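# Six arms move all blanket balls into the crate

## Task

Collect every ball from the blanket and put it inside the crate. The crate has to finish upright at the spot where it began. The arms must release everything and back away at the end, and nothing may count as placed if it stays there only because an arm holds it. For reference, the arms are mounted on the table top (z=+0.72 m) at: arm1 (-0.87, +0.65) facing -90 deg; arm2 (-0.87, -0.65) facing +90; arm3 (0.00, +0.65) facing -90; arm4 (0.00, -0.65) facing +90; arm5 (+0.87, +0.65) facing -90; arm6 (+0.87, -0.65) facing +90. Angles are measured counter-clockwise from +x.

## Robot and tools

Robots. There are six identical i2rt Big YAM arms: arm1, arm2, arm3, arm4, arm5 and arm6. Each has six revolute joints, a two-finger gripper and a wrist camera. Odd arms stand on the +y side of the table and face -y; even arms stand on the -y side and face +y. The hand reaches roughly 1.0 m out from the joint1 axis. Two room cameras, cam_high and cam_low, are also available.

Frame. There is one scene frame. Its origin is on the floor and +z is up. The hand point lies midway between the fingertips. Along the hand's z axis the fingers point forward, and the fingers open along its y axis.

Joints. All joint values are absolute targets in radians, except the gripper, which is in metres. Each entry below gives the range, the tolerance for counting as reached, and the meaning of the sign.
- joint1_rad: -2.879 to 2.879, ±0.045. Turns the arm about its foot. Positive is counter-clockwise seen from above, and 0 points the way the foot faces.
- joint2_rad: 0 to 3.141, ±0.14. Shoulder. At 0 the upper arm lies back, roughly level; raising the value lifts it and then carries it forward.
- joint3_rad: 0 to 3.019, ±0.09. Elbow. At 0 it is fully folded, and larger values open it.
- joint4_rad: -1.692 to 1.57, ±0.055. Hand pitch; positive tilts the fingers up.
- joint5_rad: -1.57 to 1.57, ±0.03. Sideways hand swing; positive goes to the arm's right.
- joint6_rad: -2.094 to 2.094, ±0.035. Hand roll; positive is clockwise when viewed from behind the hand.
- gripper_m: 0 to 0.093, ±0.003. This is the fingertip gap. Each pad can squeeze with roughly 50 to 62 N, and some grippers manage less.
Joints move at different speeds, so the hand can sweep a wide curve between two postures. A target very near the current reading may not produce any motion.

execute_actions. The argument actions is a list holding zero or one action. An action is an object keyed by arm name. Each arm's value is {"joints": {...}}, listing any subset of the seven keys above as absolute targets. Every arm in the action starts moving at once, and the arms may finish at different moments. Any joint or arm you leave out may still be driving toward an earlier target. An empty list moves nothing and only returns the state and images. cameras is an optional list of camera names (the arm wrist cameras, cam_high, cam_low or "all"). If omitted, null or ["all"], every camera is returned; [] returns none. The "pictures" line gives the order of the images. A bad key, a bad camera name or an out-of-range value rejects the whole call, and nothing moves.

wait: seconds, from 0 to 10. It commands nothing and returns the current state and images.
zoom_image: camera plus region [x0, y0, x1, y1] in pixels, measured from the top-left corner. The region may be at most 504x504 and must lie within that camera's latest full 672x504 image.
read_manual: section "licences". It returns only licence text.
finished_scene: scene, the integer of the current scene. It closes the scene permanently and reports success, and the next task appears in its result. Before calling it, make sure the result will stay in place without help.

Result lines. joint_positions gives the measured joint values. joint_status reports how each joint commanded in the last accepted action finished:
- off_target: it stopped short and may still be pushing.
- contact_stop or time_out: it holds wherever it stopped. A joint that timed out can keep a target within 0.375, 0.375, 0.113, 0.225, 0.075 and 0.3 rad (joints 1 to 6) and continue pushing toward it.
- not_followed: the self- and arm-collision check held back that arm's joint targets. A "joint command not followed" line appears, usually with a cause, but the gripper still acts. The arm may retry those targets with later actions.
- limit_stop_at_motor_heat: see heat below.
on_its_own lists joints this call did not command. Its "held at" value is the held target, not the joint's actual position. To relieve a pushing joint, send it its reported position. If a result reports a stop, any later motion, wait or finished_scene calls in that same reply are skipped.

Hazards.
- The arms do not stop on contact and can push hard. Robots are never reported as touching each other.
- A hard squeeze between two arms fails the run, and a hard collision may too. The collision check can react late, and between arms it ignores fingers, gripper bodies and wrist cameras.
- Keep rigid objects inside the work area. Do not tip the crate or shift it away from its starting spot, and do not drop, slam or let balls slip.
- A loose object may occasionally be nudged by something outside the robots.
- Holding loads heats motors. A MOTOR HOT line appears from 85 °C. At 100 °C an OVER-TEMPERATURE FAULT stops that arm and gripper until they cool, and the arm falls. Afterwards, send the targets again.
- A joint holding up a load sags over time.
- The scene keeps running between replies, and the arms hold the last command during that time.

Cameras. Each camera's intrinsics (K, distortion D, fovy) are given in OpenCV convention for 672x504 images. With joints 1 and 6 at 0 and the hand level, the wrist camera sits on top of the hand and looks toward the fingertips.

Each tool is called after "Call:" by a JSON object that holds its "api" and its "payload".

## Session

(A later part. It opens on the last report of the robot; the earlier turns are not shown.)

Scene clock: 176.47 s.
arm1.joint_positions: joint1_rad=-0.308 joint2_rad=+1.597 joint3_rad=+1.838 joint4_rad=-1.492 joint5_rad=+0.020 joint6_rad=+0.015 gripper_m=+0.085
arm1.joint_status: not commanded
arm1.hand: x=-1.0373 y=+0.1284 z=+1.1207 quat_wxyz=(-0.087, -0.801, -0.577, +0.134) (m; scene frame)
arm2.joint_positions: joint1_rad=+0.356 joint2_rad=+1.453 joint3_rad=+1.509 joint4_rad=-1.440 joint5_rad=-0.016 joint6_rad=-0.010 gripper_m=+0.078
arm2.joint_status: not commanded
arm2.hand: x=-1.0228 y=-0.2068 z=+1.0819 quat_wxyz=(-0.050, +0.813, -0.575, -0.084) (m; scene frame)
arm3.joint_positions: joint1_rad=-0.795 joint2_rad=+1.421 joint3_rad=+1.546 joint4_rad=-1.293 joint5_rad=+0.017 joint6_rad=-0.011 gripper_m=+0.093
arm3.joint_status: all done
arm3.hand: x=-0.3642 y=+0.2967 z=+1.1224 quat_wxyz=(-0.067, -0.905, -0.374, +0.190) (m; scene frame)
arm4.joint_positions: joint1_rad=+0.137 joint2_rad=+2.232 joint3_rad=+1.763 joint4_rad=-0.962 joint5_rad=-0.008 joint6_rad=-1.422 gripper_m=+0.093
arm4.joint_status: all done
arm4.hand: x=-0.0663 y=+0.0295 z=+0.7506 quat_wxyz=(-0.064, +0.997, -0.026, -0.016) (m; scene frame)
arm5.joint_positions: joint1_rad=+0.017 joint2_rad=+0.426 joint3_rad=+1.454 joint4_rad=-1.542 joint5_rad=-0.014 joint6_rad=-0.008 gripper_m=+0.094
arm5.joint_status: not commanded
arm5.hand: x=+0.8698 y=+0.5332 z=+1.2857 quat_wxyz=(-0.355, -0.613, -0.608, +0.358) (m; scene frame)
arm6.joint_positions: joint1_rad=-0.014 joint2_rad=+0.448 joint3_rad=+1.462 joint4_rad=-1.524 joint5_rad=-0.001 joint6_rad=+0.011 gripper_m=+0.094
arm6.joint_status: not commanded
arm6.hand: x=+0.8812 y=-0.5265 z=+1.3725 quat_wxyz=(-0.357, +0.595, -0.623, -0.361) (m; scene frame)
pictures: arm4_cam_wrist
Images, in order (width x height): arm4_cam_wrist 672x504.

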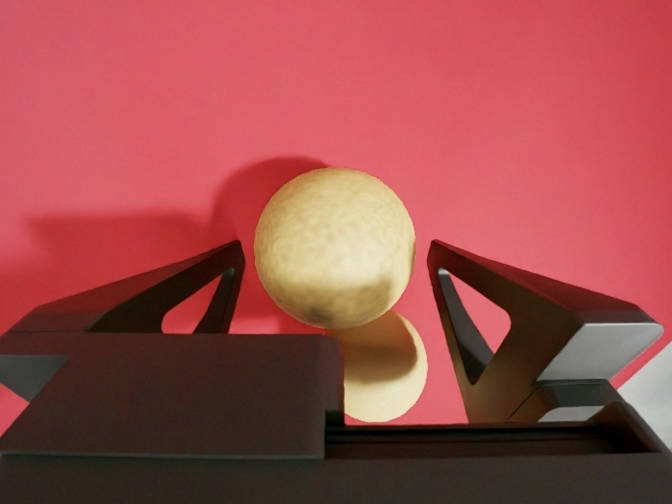

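Call:
{"api": "execute_actions", "payload": {"actions": [{"arm3":{"joints":{"joint1_rad":0.276}},"arm4":{"joints":{"gripper_m":0.045}}}], "cameras": ["arm4_cam_wrist"]}}

Call:
{"api": "execute_actions", "payload": {"actions": [{"arm4":{"joints":{"joint2_rad":1.43,"joint3_rad":1.54,"joint4_rad":-1.31}}}], "cameras": []}}

Call:
{"api": "execute_actions", "payload": {"actions": [{"arm4":{"joints":{"joint1_rad":0.94,"joint6_rad":0}},"arm3":{"joints":{"joint2_rad":2.01,"joint3_rad":1.575,"joint4_rad":-0.94}}}], "cameras": ["arm3_cam_wrist","cam_high"]}}

Scene clock: 178.70 s.
arm1.joint_positions: joint1_rad=-0.308 joint2_rad=+1.597 joint3_rad=+1.838 joint4_rad=-1.492 joint5_rad=+0.020 joint6_rad=+0.015 gripper_m=+0.085
arm1.joint_status: not commanded
arm1.hand: x=-1.0373 y=+0.1284 z=+1.1207 quat_wxyz=(-0.087, -0.801, -0.577, +0.134) (m; scene frame)
arm2.joint_positions: joint1_rad=+0.356 joint2_rad=+1.453 joint3_rad=+1.509 joint4_rad=-1.440 joint5_rad=-0.016 joint6_rad=-0.010 gripper_m=+0.078
arm2.joint_status: not commanded
arm2.hand: x=-1.0228 y=-0.2068 z=+1.0819 quat_wxyz=(-0.050, +0.813, -0.575, -0.084) (m; scene frame)
arm3.joint_positions: joint1_rad=+0.277 joint2_rad=+1.426 joint3_rad=+1.546 joint4_rad=-1.293 joint5_rad=+0.015 joint6_rad=-0.010 gripper_m=+0.093
arm3.joint_status: all done
arm3.hand: x=+0.1372 y=+0.1600 z=+1.1193 quat_wxyz=(-0.153, -0.588, -0.785, +0.127) (m; scene frame)
arm4.joint_positions: joint1_rad=+0.137 joint2_rad=+2.232 joint3_rad=+1.763 joint4_rad=-0.962 joint5_rad=-0.008 joint6_rad=-1.422 gripper_m=+0.055
arm4.joint_status: gripper_m off_target (ended at +0.055, target +0.045)
arm4.hand: x=-0.0663 y=+0.0295 z=+0.7506 quat_wxyz=(-0.064, +0.997, -0.026, -0.016) (m; scene frame)
arm5.joint_positions: joint1_rad=+0.017 joint2_rad=+0.426 joint3_rad=+1.454 joint4_rad=-1.542 joint5_rad=-0.014 joint6_rad=-0.008 gripper_m=+0.094
arm5.joint_status: not commanded
arm5.hand: x=+0.8698 y=+0.5332 z=+1.2857 quat_wxyz=(-0.355, -0.613, -0.608, +0.358) (m; scene frame)
arm6.joint_positions: joint1_rad=-0.014 joint2_rad=+0.448 joint3_rad=+1.462 joint4_rad=-1.524 joint5_rad=-0.001 joint6_rad=+0.011 gripper_m=+0.094
arm6.joint_status: not commanded
arm6.hand: x=+0.8812 y=-0.5265 z=+1.3725 quat_wxyz=(-0.357, +0.595, -0.623, -0.361) (m; scene frame)
pictures: arm4_cam_wrist
Images, in order (width x height): arm4_cam_wrist 672x504.

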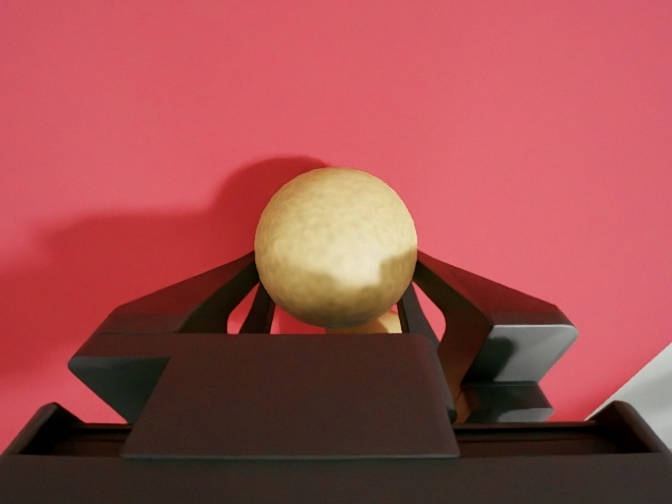

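Scene clock: 180.33 s.
arm1.joint_positions: joint1_rad=-0.308 joint2_rad=+1.597 joint3_rad=+1.838 joint4_rad=-1.492 joint5_rad=+0.020 joint6_rad=+0.015 gripper_m=+0.085
arm1.joint_status: not commanded
arm1.hand: x=-1.0373 y=+0.1284 z=+1.1207 quat_wxyz=(-0.087, -0.801, -0.577, +0.134) (m; scene frame)
arm2.joint_positions: joint1_rad=+0.356 joint2_rad=+1.453 joint3_rad=+1.509 joint4_rad=-1.440 joint5_rad=-0.016 joint6_rad=-0.010 gripper_m=+0.078
arm2.joint_status: not commanded
arm2.hand: x=-1.0228 y=-0.2068 z=+1.0819 quat_wxyz=(-0.050, +0.813, -0.575, -0.084) (m; scene frame)
arm3.joint_positions: joint1_rad=+0.277 joint2_rad=+1.426 joint3_rad=+1.546 joint4_rad=-1.293 joint5_rad=+0.015 joint6_rad=-0.010 gripper_m=+0.093
arm3.joint_status: not commanded
arm3.hand: x=+0.1372 y=+0.1600 z=+1.1193 quat_wxyz=(-0.153, -0.588, -0.785, +0.127) (m; scene frame)
arm4.joint_positions: joint1_rad=+0.137 joint2_rad=+1.412 joint3_rad=+1.529 joint4_rad=-1.293 joint5_rad=-0.008 joint6_rad=-1.422 gripper_m=+0.055
arm4.joint_status: all done
arm4.hand: x=-0.0468 y=-0.1460 z=+1.1135 quat_wxyz=(-0.189, +0.981, -0.026, -0.031) (m; scene frame)
arm5.joint_positions: joint1_rad=+0.017 joint2_rad=+0.426 joint3_rad=+1.454 joint4_rad=-1.542 joint5_rad=-0.014 joint6_rad=-0.008 gripper_m=+0.094
arm5.joint_status: not commanded
arm5.hand: x=+0.8698 y=+0.5332 z=+1.2857 quat_wxyz=(-0.355, -0.613, -0.608, +0.358) (m; scene frame)
arm6.joint_positions: joint1_rad=-0.014 joint2_rad=+0.448 joint3_rad=+1.462 joint4_rad=-1.524 joint5_rad=-0.001 joint6_rad=+0.011 gripper_m=+0.094
arm6.joint_status: not commanded
arm6.hand: x=+0.8812 y=-0.5265 z=+1.3725 quat_wxyz=(-0.357, +0.595, -0.623, -0.361) (m; scene frame)
pictures: none
No camera images: the call's "cameras" was empty. Leave "cameras" out to get every camera's image.

Scene clock: 182.43 s.
arm1.joint_positions: joint1_rad=-0.308 joint2_rad=+1.597 joint3_rad=+1.838 joint4_rad=-1.492 joint5_rad=+0.020 joint6_rad=+0.015 gripper_m=+0.085
arm1.joint_status: not commanded
arm1.hand: x=-1.0373 y=+0.1284 z=+1.1207 quat_wxyz=(-0.087, -0.801, -0.577, +0.134) (m; scene frame)
arm2.joint_positions: joint1_rad=+0.356 joint2_rad=+1.453 joint3_rad=+1.509 joint4_rad=-1.440 joint5_rad=-0.016 joint6_rad=-0.010 gripper_m=+0.078
arm2.joint_status: not commanded
arm2.hand: x=-1.0228 y=-0.2068 z=+1.0819 quat_wxyz=(-0.050, +0.813, -0.575, -0.084) (m; scene frame)
arm3.joint_positions: joint1_rad=+0.277 joint2_rad=+2.005 joint3_rad=+1.555 joint4_rad=-0.961 joint5_rad=+0.015 joint6_rad=-0.010 gripper_m=+0.093
arm3.joint_status: all done
arm3.hand: x=+0.1689 y=+0.0475 z=+0.8217 quat_wxyz=(-0.059, -0.597, -0.798, +0.055) (m; scene frame)
arm4.joint_positions: joint1_rad=+0.941 joint2_rad=+1.412 joint3_rad=+1.529 joint4_rad=-1.293 joint5_rad=-0.008 joint6_rad=-0.010 gripper_m=+0.055
arm4.joint_status: all done
arm4.hand: x=-0.3924 y=-0.3347 z=+1.1177 quat_wxyz=(-0.056, +0.927, -0.319, -0.187) (m; scene frame)
arm5.joint_positions: joint1_rad=+0.017 joint2_rad=+0.426 joint3_rad=+1.454 joint4_rad=-1.542 joint5_rad=-0.014 joint6_rad=-0.008 gripper_m=+0.094
arm5.joint_status: not commanded
arm5.hand: x=+0.8698 y=+0.5332 z=+1.2857 quat_wxyz=(-0.355, -0.613, -0.608, +0.358) (m; scene frame)
arm6.joint_positions: joint1_rad=-0.014 joint2_rad=+0.448 joint3_rad=+1.462 joint4_rad=-1.524 joint5_rad=-0.001 joint6_rad=+0.011 gripper_m=+0.094
arm6.joint_status: not commanded
arm6.hand: x=+0.8812 y=-0.5265 z=+1.3725 quat_wxyz=(-0.357, +0.595, -0.623, -0.361) (m; scene frame)
pictures: arm3_cam_wrist, cam_high
Images, in order (width x height): arm3_cam_wrist 672x504, cam_high 672x504.

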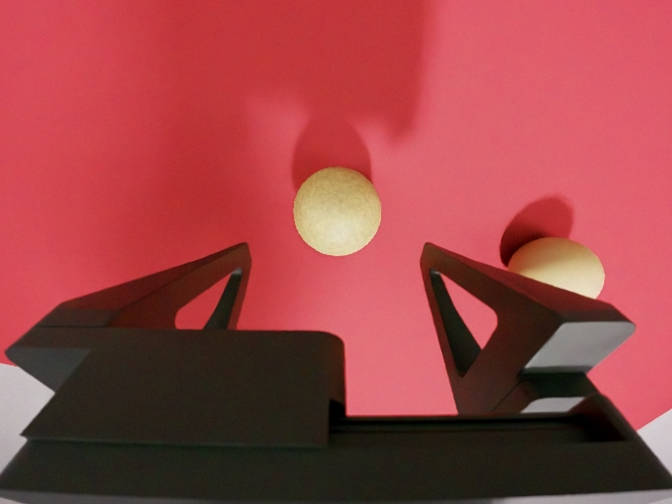

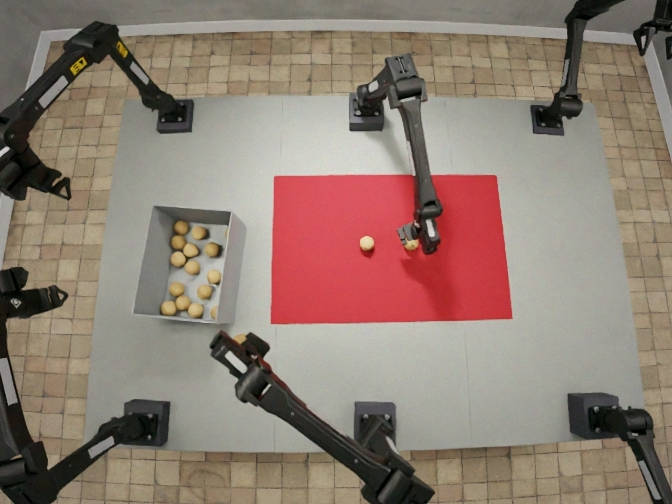

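Call:
{"api": "execute_actions", "payload": {"actions": [{"arm3":{"joints":{"joint2_rad":2.125,"joint3_rad":1.487,"joint4_rad":-0.805}},"arm4":{"joints":{"joint2_rad":2.27,"joint3_rad":2.33,"joint4_rad":-0.93}}}], "cameras": ["arm3_cam_wrist"]}}

Scene clock: 184.70 s.
arm1.joint_positions: joint1_rad=-0.308 joint2_rad=+1.597 joint3_rad=+1.838 joint4_rad=-1.492 joint5_rad=+0.020 joint6_rad=+0.015 gripper_m=+0.085
arm1.joint_status: not commanded
arm1.hand: x=-1.0373 y=+0.1284 z=+1.1207 quat_wxyz=(-0.087, -0.801, -0.577, +0.134) (m; scene frame)
arm2.joint_positions: joint1_rad=+0.356 joint2_rad=+1.453 joint3_rad=+1.509 joint4_rad=-1.440 joint5_rad=-0.016 joint6_rad=-0.010 gripper_m=+0.078
arm2.joint_status: not commanded
arm2.hand: x=-1.0228 y=-0.2068 z=+1.0819 quat_wxyz=(-0.050, +0.813, -0.575, -0.084) (m; scene frame)
arm3.joint_positions: joint1_rad=+0.277 joint2_rad=+2.102 joint3_rad=+1.495 joint4_rad=-0.820 joint5_rad=+0.015 joint6_rad=-0.009 gripper_m=+0.093
arm3.joint_status: all done
arm3.hand: x=+0.1676 y=+0.0520 z=+0.7463 quat_wxyz=(-0.052, -0.597, -0.799, +0.050) (m; scene frame)
arm4.joint_positions: joint1_rad=+0.941 joint2_rad=+2.273 joint3_rad=+2.276 joint4_rad=-0.949 joint5_rad=-0.008 joint6_rad=-0.009 gripper_m=+0.055
arm4.joint_status: all done
arm4.hand: x=-0.6607 y=-0.1243 z=+0.9619 quat_wxyz=(-0.093, +0.900, -0.310, -0.292) (m; scene frame)
arm5.joint_positions: joint1_rad=+0.017 joint2_rad=+0.426 joint3_rad=+1.454 joint4_rad=-1.542 joint5_rad=-0.014 joint6_rad=-0.008 gripper_m=+0.094
arm5.joint_status: not commanded
arm5.hand: x=+0.8698 y=+0.5332 z=+1.2857 quat_wxyz=(-0.355, -0.613, -0.608, +0.358) (m; scene frame)
arm6.joint_positions: joint1_rad=-0.014 joint2_rad=+0.448 joint3_rad=+1.462 joint4_rad=-1.524 joint5_rad=-0.001 joint6_rad=+0.011 gripper_m=+0.094
arm6.joint_status: not commanded
arm6.hand: x=+0.8812 y=-0.5265 z=+1.3725 quat_wxyz=(-0.357, +0.595, -0.623, -0.361) (m; scene frame)
pictures: arm3_cam_wrist
Images, in order (width x height): arm3_cam_wrist 672x504.

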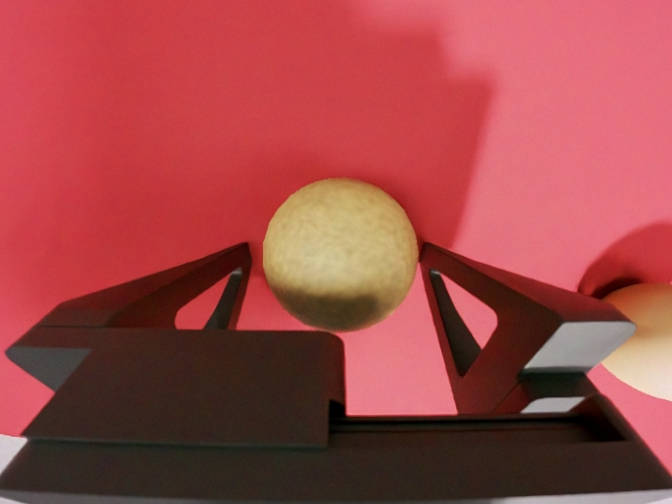

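Call:
{"api": "execute_actions", "payload": {"actions": [{"arm3":{"joints":{"gripper_m":0.045}},"arm4":{"joints":{"gripper_m":0.093}}}], "cameras": []}}

Call:
{"api": "execute_actions", "payload": {"actions": [{"arm3":{"joints":{"joint2_rad":1.43,"joint3_rad":1.54,"joint4_rad":-1.31}},"arm4":{"joints":{"joint2_rad":1.43,"joint3_rad":1.54,"joint4_rad":-1.31}}}], "cameras": ["cam_high","arm3_cam_wrist"]}}

Scene clock: 185.67 s.
arm1.joint_positions: joint1_rad=-0.308 joint2_rad=+1.597 joint3_rad=+1.838 joint4_rad=-1.492 joint5_rad=+0.020 joint6_rad=+0.015 gripper_m=+0.085
arm1.joint_status: not commanded
arm1.hand: x=-1.0373 y=+0.1284 z=+1.1207 quat_wxyz=(-0.087, -0.801, -0.577, +0.134) (m; scene frame)
arm2.joint_positions: joint1_rad=+0.356 joint2_rad=+1.453 joint3_rad=+1.509 joint4_rad=-1.440 joint5_rad=-0.016 joint6_rad=-0.010 gripper_m=+0.078
arm2.joint_status: not commanded
arm2.hand: x=-1.0228 y=-0.2068 z=+1.0819 quat_wxyz=(-0.050, +0.813, -0.575, -0.084) (m; scene frame)
arm3.joint_positions: joint1_rad=+0.277 joint2_rad=+2.102 joint3_rad=+1.495 joint4_rad=-0.820 joint5_rad=+0.015 joint6_rad=-0.009 gripper_m=+0.056
arm3.joint_status: gripper_m off_target (ended at +0.056, target +0.045)
arm3.hand: x=+0.1676 y=+0.0520 z=+0.7463 quat_wxyz=(-0.052, -0.597, -0.799, +0.050) (m; scene frame)
arm4.joint_positions: joint1_rad=+0.941 joint2_rad=+2.273 joint3_rad=+2.276 joint4_rad=-0.949 joint5_rad=-0.008 joint6_rad=-0.009 gripper_m=+0.093
arm4.joint_status: all done
arm4.hand: x=-0.6607 y=-0.1243 z=+0.9619 quat_wxyz=(-0.093, +0.900, -0.310, -0.292) (m; scene frame)
arm5.joint_positions: joint1_rad=+0.017 joint2_rad=+0.426 joint3_rad=+1.454 joint4_rad=-1.542 joint5_rad=-0.014 joint6_rad=-0.008 gripper_m=+0.094
arm5.joint_status: not commanded
arm5.hand: x=+0.8698 y=+0.5332 z=+1.2857 quat_wxyz=(-0.355, -0.613, -0.608, +0.358) (m; scene frame)
arm6.joint_positions: joint1_rad=-0.014 joint2_rad=+0.448 joint3_rad=+1.462 joint4_rad=-1.524 joint5_rad=-0.001 joint6_rad=+0.011 gripper_m=+0.094
arm6.joint_status: not commanded
arm6.hand: x=+0.8812 y=-0.5265 z=+1.3725 quat_wxyz=(-0.357, +0.595, -0.623, -0.361) (m; scene frame)
pictures: none
No camera images: the call's "cameras" was empty. Leave "cameras" out to get every camera's image.

Scene clock: 187.33 s.
arm1.joint_positions: joint1_rad=-0.308 joint2_rad=+1.597 joint3_rad=+1.838 joint4_rad=-1.492 joint5_rad=+0.020 joint6_rad=+0.015 gripper_m=+0.085
arm1.joint_status: not commanded
arm1.hand: x=-1.0373 y=+0.1284 z=+1.1207 quat_wxyz=(-0.087, -0.801, -0.577, +0.134) (m; scene frame)
arm2.joint_positions: joint1_rad=+0.356 joint2_rad=+1.453 joint3_rad=+1.509 joint4_rad=-1.440 joint5_rad=-0.016 joint6_rad=-0.010 gripper_m=+0.078
arm2.joint_status: not commanded
arm2.hand: x=-1.0228 y=-0.2068 z=+1.0819 quat_wxyz=(-0.050, +0.813, -0.575, -0.084) (m; scene frame)
arm3.joint_positions: joint1_rad=+0.277 joint2_rad=+1.432 joint3_rad=+1.526 joint4_rad=-1.291 joint5_rad=+0.015 joint6_rad=-0.009 gripper_m=+0.056
arm3.joint_status: all done
arm3.hand: x=+0.1366 y=+0.1622 z=+1.1067 quat_wxyz=(-0.143, -0.589, -0.786, +0.119) (m; scene frame)
arm4.joint_positions: joint1_rad=+0.941 joint2_rad=+1.407 joint3_rad=+1.545 joint4_rad=-1.293 joint5_rad=-0.008 joint6_rad=-0.009 gripper_m=+0.093
arm4.joint_status: all done
arm4.hand: x=-0.3937 y=-0.3335 z=+1.1281 quat_wxyz=(-0.059, +0.925, -0.318, -0.197) (m; scene frame)
arm5.joint_positions: joint1_rad=+0.017 joint2_rad=+0.426 joint3_rad=+1.454 joint4_rad=-1.542 joint5_rad=-0.014 joint6_rad=-0.008 gripper_m=+0.094
arm5.joint_status: not commanded
arm5.hand: x=+0.8698 y=+0.5332 z=+1.2857 quat_wxyz=(-0.355, -0.613, -0.608, +0.358) (m; scene frame)
arm6.joint_positions: joint1_rad=-0.014 joint2_rad=+0.448 joint3_rad=+1.462 joint4_rad=-1.524 joint5_rad=-0.001 joint6_rad=+0.011 gripper_m=+0.094
arm6.joint_status: not commanded
arm6.hand: x=+0.8812 y=-0.5265 z=+1.3725 quat_wxyz=(-0.357, +0.595, -0.623, -0.361) (m; scene frame)
pictures: arm3_cam_wrist, cam_high
Images, in order (width x height): arm3_cam_wrist 672x504, cam_high 672x504.

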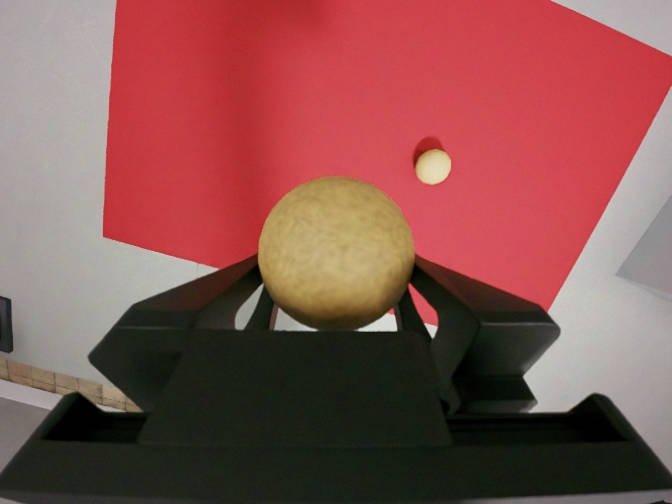

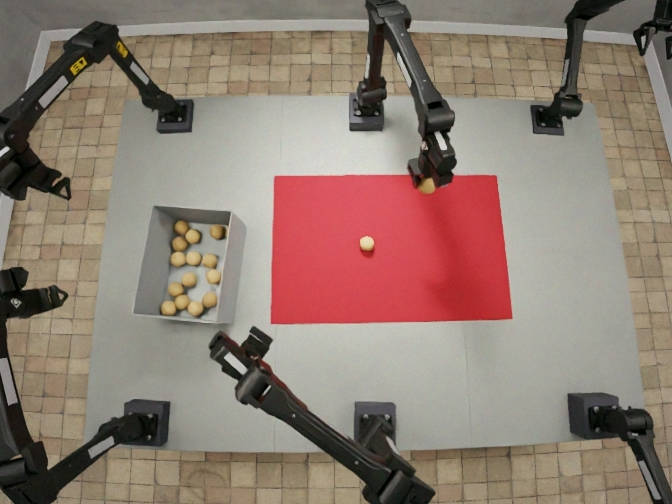

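Call:
{"api": "execute_actions", "payload": {"actions": [{"arm3":{"joints":{"joint1_rad":-0.794}},"arm4":{"joints":{"joint1_rad":0.04}}}], "cameras": []}}

Call:
{"api": "execute_actions", "payload": {"actions": [{"arm3":{"joints":{"joint2_rad":2.38,"joint3_rad":2.42,"joint4_rad":-0.70}},"arm4":{"joints":{"joint2_rad":2.16,"joint3_rad":1.83,"joint4_rad":-1.05}}}], "cameras": ["arm4_cam_wrist"]}}

Scene clock: 189.47 s.
arm1.joint_positions: joint1_rad=-0.308 joint2_rad=+1.597 joint3_rad=+1.838 joint4_rad=-1.492 joint5_rad=+0.020 joint6_rad=+0.015 gripper_m=+0.085
arm1.joint_status: not commanded
arm1.hand: x=-1.0373 y=+0.1284 z=+1.1207 quat_wxyz=(-0.087, -0.801, -0.577, +0.134) (m; scene frame)
arm2.joint_positions: joint1_rad=+0.356 joint2_rad=+1.453 joint3_rad=+1.509 joint4_rad=-1.440 joint5_rad=-0.016 joint6_rad=-0.010 gripper_m=+0.078
arm2.joint_status: not commanded
arm2.hand: x=-1.0228 y=-0.2068 z=+1.0819 quat_wxyz=(-0.050, +0.813, -0.575, -0.084) (m; scene frame)
arm3.joint_positions: joint1_rad=-0.795 joint2_rad=+1.432 joint3_rad=+1.526 joint4_rad=-1.291 joint5_rad=+0.018 joint6_rad=-0.009 gripper_m=+0.056
arm3.joint_status: all done
arm3.hand: x=-0.3631 y=+0.2973 z=+1.1073 quat_wxyz=(-0.062, -0.908, -0.375, +0.176) (m; scene frame)
arm4.joint_positions: joint1_rad=+0.040 joint2_rad=+1.411 joint3_rad=+1.545 joint4_rad=-1.293 joint5_rad=-0.008 joint6_rad=-0.008 gripper_m=+0.093
arm4.joint_status: all done
arm4.hand: x=+0.0021 y=-0.1408 z=+1.1213 quat_wxyz=(-0.137, +0.695, -0.691, -0.145) (m; scene frame)
arm5.joint_positions: joint1_rad=+0.017 joint2_rad=+0.426 joint3_rad=+1.454 joint4_rad=-1.542 joint5_rad=-0.014 joint6_rad=-0.008 gripper_m=+0.094
arm5.joint_status: not commanded
arm5.hand: x=+0.8698 y=+0.5332 z=+1.2857 quat_wxyz=(-0.355, -0.613, -0.608, +0.358) (m; scene frame)
arm6.joint_positions: joint1_rad=-0.014 joint2_rad=+0.448 joint3_rad=+1.462 joint4_rad=-1.524 joint5_rad=-0.001 joint6_rad=+0.011 gripper_m=+0.094
arm6.joint_status: not commanded
arm6.hand: x=+0.8812 y=-0.5265 z=+1.3725 quat_wxyz=(-0.357, +0.595, -0.623, -0.361) (m; scene frame)
pictures: none
No camera images: the call's "cameras" was empty. Leave "cameras" out to get every camera's image.

Scene clock: 191.43 s.
arm1.joint_positions: joint1_rad=-0.308 joint2_rad=+1.597 joint3_rad=+1.838 joint4_rad=-1.492 joint5_rad=+0.020 joint6_rad=+0.015 gripper_m=+0.085
arm1.joint_status: not commanded
arm1.hand: x=-1.0373 y=+0.1284 z=+1.1207 quat_wxyz=(-0.087, -0.801, -0.577, +0.134) (m; scene frame)
arm2.joint_positions: joint1_rad=+0.356 joint2_rad=+1.453 joint3_rad=+1.509 joint4_rad=-1.440 joint5_rad=-0.016 joint6_rad=-0.010 gripper_m=+0.078
arm2.joint_status: not commanded
arm2.hand: x=-1.0228 y=-0.2068 z=+1.0819 quat_wxyz=(-0.050, +0.813, -0.575, -0.084) (m; scene frame)
arm3.joint_positions: joint1_rad=-0.795 joint2_rad=+2.380 joint3_rad=+2.369 joint4_rad=-0.727 joint5_rad=+0.018 joint6_rad=-0.009 gripper_m=+0.056
arm3.joint_status: all done
arm3.hand: x=-0.6482 y=+0.0165 z=+0.9590 quat_wxyz=(-0.144, -0.846, -0.347, +0.379) (m; scene frame)
arm4.joint_positions: joint1_rad=+0.040 joint2_rad=+2.176 joint3_rad=+1.811 joint4_rad=-1.060 joint5_rad=-0.008 joint6_rad=-0.008 gripper_m=+0.093
arm4.joint_status: all done
arm4.hand: x=+0.0003 y=+0.0357 z=+0.8019 quat_wxyz=(-0.043, +0.708, -0.703, -0.052) (m; scene frame)
arm5.joint_positions: joint1_rad=+0.017 joint2_rad=+0.426 joint3_rad=+1.454 joint4_rad=-1.542 joint5_rad=-0.014 joint6_rad=-0.008 gripper_m=+0.094
arm5.joint_status: not commanded
arm5.hand: x=+0.8698 y=+0.5332 z=+1.2857 quat_wxyz=(-0.355, -0.613, -0.608, +0.358) (m; scene frame)
arm6.joint_positions: joint1_rad=-0.014 joint2_rad=+0.448 joint3_rad=+1.462 joint4_rad=-1.524 joint5_rad=-0.001 joint6_rad=+0.011 gripper_m=+0.094
arm6.joint_status: not commanded
arm6.hand: x=+0.8812 y=-0.5265 z=+1.3725 quat_wxyz=(-0.357, +0.595, -0.623, -0.361) (m; scene frame)
pictures: arm4_cam_wrist
Images, in order (width x height): arm4_cam_wrist 672x504.

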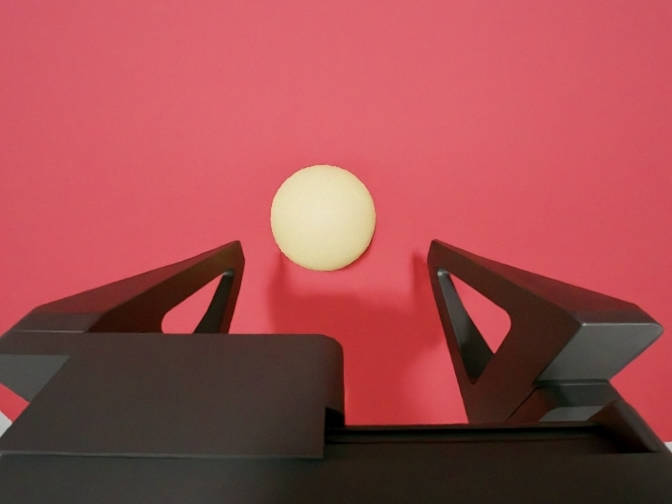

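Call:
{"api": "execute_actions", "payload": {"actions": [{"arm3":{"joints":{"gripper_m":0.093}},"arm4":{"joints":{"joint1_rad":0.06,"joint2_rad":2.278,"joint3_rad":1.79,"joint4_rad":-0.955}}}], "cameras": ["arm4_cam_wrist"]}}

Scene clock: 192.93 s.
arm1.joint_positions: joint1_rad=-0.308 joint2_rad=+1.597 joint3_rad=+1.838 joint4_rad=-1.492 joint5_rad=+0.020 joint6_rad=+0.015 gripper_m=+0.085
arm1.joint_status: not commanded
arm1.hand: x=-1.0373 y=+0.1284 z=+1.1207 quat_wxyz=(-0.087, -0.801, -0.577, +0.134) (m; scene frame)
arm2.joint_positions: joint1_rad=+0.356 joint2_rad=+1.453 joint3_rad=+1.509 joint4_rad=-1.440 joint5_rad=-0.016 joint6_rad=-0.010 gripper_m=+0.078
arm2.joint_status: not commanded
arm2.hand: x=-1.0228 y=-0.2068 z=+1.0819 quat_wxyz=(-0.050, +0.813, -0.575, -0.084) (m; scene frame)
arm3.joint_positions: joint1_rad=-0.795 joint2_rad=+2.380 joint3_rad=+2.369 joint4_rad=-0.727 joint5_rad=+0.018 joint6_rad=-0.009 gripper_m=+0.093
arm3.joint_status: all done
arm3.hand: x=-0.6482 y=+0.0165 z=+0.9590 quat_wxyz=(-0.144, -0.846, -0.347, +0.379) (m; scene frame)
arm4.joint_positions: joint1_rad=+0.050 joint2_rad=+2.253 joint3_rad=+1.791 joint4_rad=-0.973 joint5_rad=-0.008 joint6_rad=-0.008 gripper_m=+0.093
arm4.joint_status: all done
arm4.hand: x=-0.0068 y=+0.0381 z=+0.7462 quat_wxyz=(-0.039, +0.711, -0.700, -0.049) (m; scene frame)
arm5.joint_positions: joint1_rad=+0.017 joint2_rad=+0.426 joint3_rad=+1.454 joint4_rad=-1.542 joint5_rad=-0.014 joint6_rad=-0.008 gripper_m=+0.094
arm5.joint_status: not commanded
arm5.hand: x=+0.8698 y=+0.5332 z=+1.2857 quat_wxyz=(-0.355, -0.613, -0.608, +0.358) (m; scene frame)
arm6.joint_positions: joint1_rad=-0.014 joint2_rad=+0.448 joint3_rad=+1.462 joint4_rad=-1.524 joint5_rad=-0.001 joint6_rad=+0.011 gripper_m=+0.094
arm6.joint_status: not commanded
arm6.hand: x=+0.8812 y=-0.5265 z=+1.3725 quat_wxyz=(-0.357, +0.595, -0.623, -0.361) (m; scene frame)
pictures: arm4_cam_wrist
Images, in order (width x height): arm4_cam_wrist 672x504.

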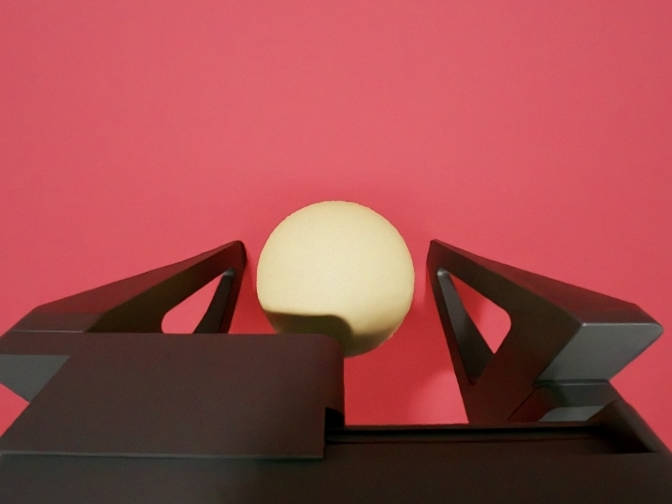

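Call:
{"api": "execute_actions", "payload": {"actions": [{"arm4":{"joints":{"gripper_m":0.045}},"arm3":{"joints":{"joint2_rad":1.43,"joint3_rad":1.54,"joint4_rad":-1.31}}}], "cameras": []}}

Call:
{"api": "execute_actions", "payload": {"actions": [{"arm4":{"joints":{"joint2_rad":1.43,"joint3_rad":1.54,"joint4_rad":-1.31}},"arm3":{"joints":{"joint1_rad":0,"joint2_rad":0.44,"joint3_rad":1.46,"joint4_rad":-1.54}}}], "cameras": ["arm4_cam_wrist"]}}

Call:
{"api": "execute_actions", "payload": {"actions": [{"arm4":{"joints":{"joint1_rad":0.94}}}], "cameras": []}}

Call:
{"api": "execute_actions", "payload": {"actions": [{"arm4":{"joints":{"joint2_rad":2.27,"joint3_rad":2.33,"joint4_rad":-0.93}}}], "cameras": ["arm4_cam_wrist"]}}

Scene clock: 195.20 s.
arm1.joint_positions: joint1_rad=-0.308 joint2_rad=+1.597 joint3_rad=+1.838 joint4_rad=-1.492 joint5_rad=+0.020 joint6_rad=+0.015 gripper_m=+0.085
arm1.joint_status: not commanded
arm1.hand: x=-1.0373 y=+0.1284 z=+1.1207 quat_wxyz=(-0.087, -0.801, -0.577, +0.134) (m; scene frame)
arm2.joint_positions: joint1_rad=+0.356 joint2_rad=+1.453 joint3_rad=+1.509 joint4_rad=-1.440 joint5_rad=-0.016 joint6_rad=-0.010 gripper_m=+0.078
arm2.joint_status: not commanded
arm2.hand: x=-1.0228 y=-0.2068 z=+1.0819 quat_wxyz=(-0.050, +0.813, -0.575, -0.084) (m; scene frame)
arm3.joint_positions: joint1_rad=-0.795 joint2_rad=+1.421 joint3_rad=+1.546 joint4_rad=-1.293 joint5_rad=+0.018 joint6_rad=-0.009 gripper_m=+0.093
arm3.joint_status: all done
arm3.hand: x=-0.3640 y=+0.2964 z=+1.1224 quat_wxyz=(-0.067, -0.905, -0.374, +0.190) (m; scene frame)
arm4.joint_positions: joint1_rad=+0.050 joint2_rad=+2.253 joint3_rad=+1.791 joint4_rad=-0.973 joint5_rad=-0.008 joint6_rad=-0.008 gripper_m=+0.056
arm4.joint_status: gripper_m off_target (ended at +0.056, target +0.045)
arm4.hand: x=-0.0068 y=+0.0381 z=+0.7462 quat_wxyz=(-0.039, +0.711, -0.700, -0.049) (m; scene frame)
arm5.joint_positions: joint1_rad=+0.017 joint2_rad=+0.426 joint3_rad=+1.454 joint4_rad=-1.542 joint5_rad=-0.014 joint6_rad=-0.008 gripper_m=+0.094
arm5.joint_status: not commanded
arm5.hand: x=+0.8698 y=+0.5332 z=+1.2857 quat_wxyz=(-0.355, -0.613, -0.608, +0.358) (m; scene frame)
arm6.joint_positions: joint1_rad=-0.014 joint2_rad=+0.448 joint3_rad=+1.462 joint4_rad=-1.524 joint5_rad=-0.001 joint6_rad=+0.011 gripper_m=+0.094
arm6.joint_status: not commanded
arm6.hand: x=+0.8812 y=-0.5265 z=+1.3725 quat_wxyz=(-0.357, +0.595, -0.623, -0.361) (m; scene frame)
pictures: none
No camera images: the call's "cameras" was empty. Leave "cameras" out to get every camera's image.

Scene clock: 196.87 s.
arm1.joint_positions: joint1_rad=-0.308 joint2_rad=+1.597 joint3_rad=+1.838 joint4_rad=-1.492 joint5_rad=+0.020 joint6_rad=+0.015 gripper_m=+0.085
arm1.joint_status: not commanded
arm1.hand: x=-1.0373 y=+0.1284 z=+1.1207 quat_wxyz=(-0.087, -0.801, -0.577, +0.134) (m; scene frame)
arm2.joint_positions: joint1_rad=+0.356 joint2_rad=+1.453 joint3_rad=+1.509 joint4_rad=-1.440 joint5_rad=-0.016 joint6_rad=-0.010 gripper_m=+0.078
arm2.joint_status: not commanded
arm2.hand: x=-1.0228 y=-0.2068 z=+1.0819 quat_wxyz=(-0.050, +0.813, -0.575, -0.084) (m; scene frame)
arm3.joint_positions: joint1_rad=-0.009 joint2_rad=+0.436 joint3_rad=+1.456 joint4_rad=-1.520 joint5_rad=+0.014 joint6_rad=-0.009 gripper_m=+0.093
arm3.joint_status: all done
arm3.hand: x=-0.0031 y=+0.5275 z=+1.3444 quat_wxyz=(-0.353, -0.610, -0.606, +0.368) (m; scene frame)
arm4.joint_positions: joint1_rad=+0.050 joint2_rad=+1.412 joint3_rad=+1.529 joint4_rad=-1.293 joint5_rad=-0.008 joint6_rad=-0.008 gripper_m=+0.056
arm4.joint_status: all done
arm4.hand: x=-0.0029 y=-0.1435 z=+1.1134 quat_wxyz=(-0.130, +0.700, -0.688, -0.140) (m; scene frame)
arm5.joint_positions: joint1_rad=+0.017 joint2_rad=+0.426 joint3_rad=+1.454 joint4_rad=-1.542 joint5_rad=-0.014 joint6_rad=-0.008 gripper_m=+0.094
arm5.joint_status: not commanded
arm5.hand: x=+0.8698 y=+0.5332 z=+1.2857 quat_wxyz=(-0.355, -0.613, -0.608, +0.358) (m; scene frame)
arm6.joint_positions: joint1_rad=-0.014 joint2_rad=+0.448 joint3_rad=+1.462 joint4_rad=-1.524 joint5_rad=-0.001 joint6_rad=+0.011 gripper_m=+0.094
arm6.joint_status: not commanded
arm6.hand: x=+0.8812 y=-0.5265 z=+1.3725 quat_wxyz=(-0.357, +0.595, -0.623, -0.361) (m; scene frame)
pictures: arm4_cam_wrist
Images, in order (width x height): arm4_cam_wrist 672x504.

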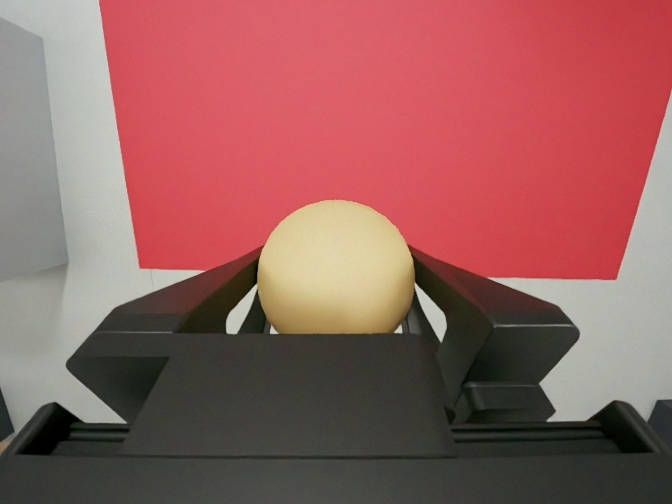

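Scene clock: 198.30 s.
arm1.joint_positions: joint1_rad=-0.308 joint2_rad=+1.597 joint3_rad=+1.838 joint4_rad=-1.492 joint5_rad=+0.020 joint6_rad=+0.015 gripper_m=+0.085
arm1.joint_status: not commanded
arm1.hand: x=-1.0373 y=+0.1284 z=+1.1207 quat_wxyz=(-0.087, -0.801, -0.577, +0.134) (m; scene frame)
arm2.joint_positions: joint1_rad=+0.356 joint2_rad=+1.453 joint3_rad=+1.509 joint4_rad=-1.440 joint5_rad=-0.016 joint6_rad=-0.010 gripper_m=+0.078
arm2.joint_status: not commanded
arm2.hand: x=-1.0228 y=-0.2068 z=+1.0819 quat_wxyz=(-0.050, +0.813, -0.575, -0.084) (m; scene frame)
arm3.joint_positions: joint1_rad=-0.009 joint2_rad=+0.436 joint3_rad=+1.456 joint4_rad=-1.520 joint5_rad=+0.014 joint6_rad=-0.009 gripper_m=+0.093
arm3.joint_status: not commanded
arm3.hand: x=-0.0031 y=+0.5275 z=+1.3444 quat_wxyz=(-0.353, -0.610, -0.606, +0.368) (m; scene frame)
arm4.joint_positions: joint1_rad=+0.941 joint2_rad=+1.412 joint3_rad=+1.529 joint4_rad=-1.293 joint5_rad=-0.008 joint6_rad=-0.007 gripper_m=+0.056
arm4.joint_status: all done
arm4.hand: x=-0.3924 y=-0.3342 z=+1.1176 quat_wxyz=(-0.055, +0.927, -0.320, -0.188) (m; scene frame)
arm5.joint_positions: joint1_rad=+0.017 joint2_rad=+0.426 joint3_rad=+1.454 joint4_rad=-1.542 joint5_rad=-0.014 joint6_rad=-0.008 gripper_m=+0.094
arm5.joint_status: not commanded
arm5.hand: x=+0.8698 y=+0.5332 z=+1.2857 quat_wxyz=(-0.355, -0.613, -0.608, +0.358) (m; scene frame)
arm6.joint_positions: joint1_rad=-0.014 joint2_rad=+0.448 joint3_rad=+1.462 joint4_rad=-1.524 joint5_rad=-0.001 joint6_rad=+0.011 gripper_m=+0.094
arm6.joint_status: not commanded
arm6.hand: x=+0.8812 y=-0.5265 z=+1.3725 quat_wxyz=(-0.357, +0.595, -0.623, -0.361) (m; scene frame)
pictures: none
No camera images: the call's "cameras" was empty. Leave "cameras" out to get every camera's image.

Scene clock: 200.00 s.
arm1.joint_positions: joint1_rad=-0.308 joint2_rad=+1.597 joint3_rad=+1.838 joint4_rad=-1.492 joint5_rad=+0.020 joint6_rad=+0.015 gripper_m=+0.085
arm1.joint_status: not commanded
arm1.hand: x=-1.0373 y=+0.1284 z=+1.1207 quat_wxyz=(-0.087, -0.801, -0.577, +0.134) (m; scene frame)
arm2.joint_positions: joint1_rad=+0.356 joint2_rad=+1.453 joint3_rad=+1.509 joint4_rad=-1.440 joint5_rad=-0.016 joint6_rad=-0.010 gripper_m=+0.078
arm2.joint_status: not commanded
arm2.hand: x=-1.0228 y=-0.2068 z=+1.0819 quat_wxyz=(-0.050, +0.813, -0.575, -0.084) (m; scene frame)
arm3.joint_positions: joint1_rad=-0.009 joint2_rad=+0.436 joint3_rad=+1.456 joint4_rad=-1.520 joint5_rad=+0.014 joint6_rad=-0.009 gripper_m=+0.093
arm3.joint_status: not commanded
arm3.hand: x=-0.0031 y=+0.5275 z=+1.3444 quat_wxyz=(-0.353, -0.610, -0.606, +0.368) (m; scene frame)
arm4.joint_positions: joint1_rad=+0.941 joint2_rad=+2.272 joint3_rad=+2.277 joint4_rad=-0.949 joint5_rad=-0.008 joint6_rad=-0.007 gripper_m=+0.056
arm4.joint_status: all done
arm4.hand: x=-0.6604 y=-0.1237 z=+0.9628 quat_wxyz=(-0.093, +0.899, -0.311, -0.293) (m; scene frame)
arm5.joint_positions: joint1_rad=+0.017 joint2_rad=+0.426 joint3_rad=+1.454 joint4_rad=-1.542 joint5_rad=-0.014 joint6_rad=-0.008 gripper_m=+0.094
arm5.joint_status: not commanded
arm5.hand: x=+0.8698 y=+0.5332 z=+1.2857 quat_wxyz=(-0.355, -0.613, -0.608, +0.358) (m; scene frame)
arm6.joint_positions: joint1_rad=-0.014 joint2_rad=+0.448 joint3_rad=+1.462 joint4_rad=-1.524 joint5_rad=-0.001 joint6_rad=+0.011 gripper_m=+0.094
arm6.joint_status: not commanded
arm6.hand: x=+0.8812 y=-0.5265 z=+1.3725 quat_wxyz=(-0.357, +0.595, -0.623, -0.361) (m; scene frame)
pictures: arm4_cam_wrist
Images, in order (width x height): arm4_cam_wrist 672x504.

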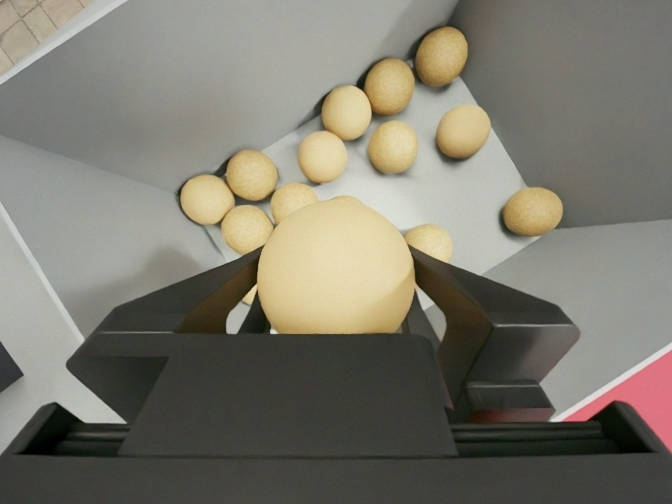

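Call:
{"api": "execute_actions", "payload": {"actions": [{"arm4":{"joints":{"gripper_m":0.093}}}], "cameras": []}}

Call:
{"api": "execute_actions", "payload": {"actions": [{"arm4":{"joints":{"joint2_rad":1.0,"joint3_rad":1.46,"joint4_rad":-1.5}}}], "cameras": ["cam_high"]}}

Scene clock: 201.00 s.
arm1.joint_positions: joint1_rad=-0.308 joint2_rad=+1.597 joint3_rad=+1.838 joint4_rad=-1.492 joint5_rad=+0.020 joint6_rad=+0.015 gripper_m=+0.085
arm1.joint_status: not commanded
arm1.hand: x=-1.0373 y=+0.1284 z=+1.1207 quat_wxyz=(-0.087, -0.801, -0.577, +0.134) (m; scene frame)
arm2.joint_positions: joint1_rad=+0.356 joint2_rad=+1.453 joint3_rad=+1.509 joint4_rad=-1.440 joint5_rad=-0.016 joint6_rad=-0.010 gripper_m=+0.078
arm2.joint_status: not commanded
arm2.hand: x=-1.0228 y=-0.2068 z=+1.0819 quat_wxyz=(-0.050, +0.813, -0.575, -0.084) (m; scene frame)
arm3.joint_positions: joint1_rad=-0.009 joint2_rad=+0.436 joint3_rad=+1.456 joint4_rad=-1.520 joint5_rad=+0.014 joint6_rad=-0.009 gripper_m=+0.093
arm3.joint_status: not commanded
arm3.hand: x=-0.0031 y=+0.5275 z=+1.3444 quat_wxyz=(-0.353, -0.610, -0.606, +0.368) (m; scene frame)
arm4.joint_positions: joint1_rad=+0.941 joint2_rad=+2.272 joint3_rad=+2.277 joint4_rad=-0.949 joint5_rad=-0.008 joint6_rad=-0.007 gripper_m=+0.093
arm4.joint_status: all done
arm4.hand: x=-0.6604 y=-0.1237 z=+0.9628 quat_wxyz=(-0.093, +0.899, -0.311, -0.293) (m; scene frame)
arm5.joint_positions: joint1_rad=+0.017 joint2_rad=+0.426 joint3_rad=+1.454 joint4_rad=-1.542 joint5_rad=-0.014 joint6_rad=-0.008 gripper_m=+0.094
arm5.joint_status: not commanded
arm5.hand: x=+0.8698 y=+0.5332 z=+1.2857 quat_wxyz=(-0.355, -0.613, -0.608, +0.358) (m; scene frame)
arm6.joint_positions: joint1_rad=-0.014 joint2_rad=+0.448 joint3_rad=+1.462 joint4_rad=-1.524 joint5_rad=-0.001 joint6_rad=+0.011 gripper_m=+0.094
arm6.joint_status: not commanded
arm6.hand: x=+0.8812 y=-0.5265 z=+1.3725 quat_wxyz=(-0.357, +0.595, -0.623, -0.361) (m; scene frame)
pictures: none
No camera images: the call's "cameras" was empty. Leave "cameras" out to get every camera's image.

Scene clock: 202.77 s.
arm1.joint_positions: joint1_rad=-0.308 joint2_rad=+1.597 joint3_rad=+1.838 joint4_rad=-1.492 joint5_rad=+0.020 joint6_rad=+0.015 gripper_m=+0.085
arm1.joint_status: not commanded
arm1.hand: x=-1.0373 y=+0.1284 z=+1.1207 quat_wxyz=(-0.087, -0.801, -0.577, +0.134) (m; scene frame)
arm2.joint_positions: joint1_rad=+0.356 joint2_rad=+1.453 joint3_rad=+1.509 joint4_rad=-1.440 joint5_rad=-0.016 joint6_rad=-0.010 gripper_m=+0.078
arm2.joint_status: not commanded
arm2.hand: x=-1.0228 y=-0.2068 z=+1.0819 quat_wxyz=(-0.050, +0.813, -0.575, -0.084) (m; scene frame)
arm3.joint_positions: joint1_rad=-0.009 joint2_rad=+0.436 joint3_rad=+1.456 joint4_rad=-1.520 joint5_rad=+0.014 joint6_rad=-0.009 gripper_m=+0.093
arm3.joint_status: not commanded
arm3.hand: x=-0.0031 y=+0.5275 z=+1.3444 quat_wxyz=(-0.353, -0.610, -0.606, +0.368) (m; scene frame)
arm4.joint_positions: joint1_rad=+0.941 joint2_rad=+0.990 joint3_rad=+1.468 joint4_rad=-1.484 joint5_rad=-0.008 joint6_rad=-0.007 gripper_m=+0.093
arm4.joint_status: all done
arm4.hand: x=-0.2652 y=-0.4334 z=+1.2374 quat_wxyz=(-0.083, +0.908, -0.314, -0.265) (m; scene frame)
arm5.joint_positions: joint1_rad=+0.017 joint2_rad=+0.426 joint3_rad=+1.454 joint4_rad=-1.542 joint5_rad=-0.014 joint6_rad=-0.008 gripper_m=+0.094
arm5.joint_status: not commanded
arm5.hand: x=+0.8698 y=+0.5332 z=+1.2857 quat_wxyz=(-0.355, -0.613, -0.608, +0.358) (m; scene frame)
arm6.joint_positions: joint1_rad=-0.014 joint2_rad=+0.448 joint3_rad=+1.462 joint4_rad=-1.524 joint5_rad=-0.001 joint6_rad=+0.011 gripper_m=+0.094
arm6.joint_status: not commanded
arm6.hand: x=+0.8812 y=-0.5265 z=+1.3725 quat_wxyz=(-0.357, +0.595, -0.623, -0.361) (m; scene frame)
pictures: cam_high
Images, in order (width x height): cam_high 672x504.

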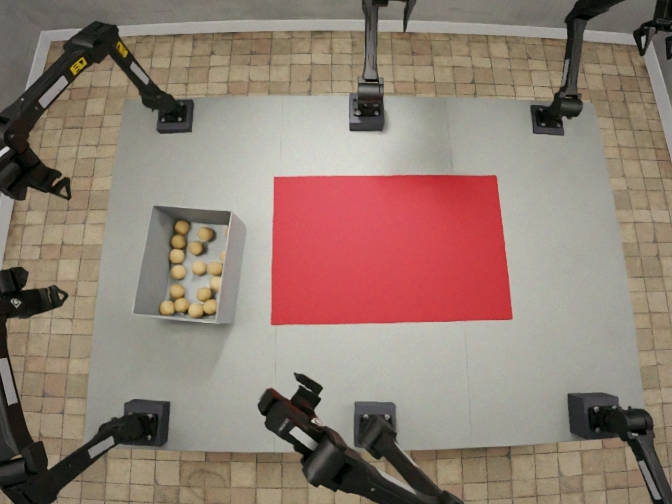

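Call:
{"api": "zoom_image", "payload": {"camera": "cam_high", "region": [100, 180, 300, 340]}}

Region (100, 180, 300, 340) of cam_high's 672x504 image, scaled by 2.520, with more detail than that image has; it fills the top 403 rows of this view, and the rest is white.

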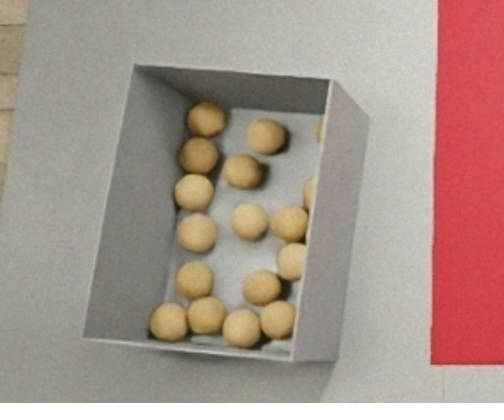

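Call:
{"api": "finished_scene", "payload": {"scene": 1}}

The scene is finished: the task was done.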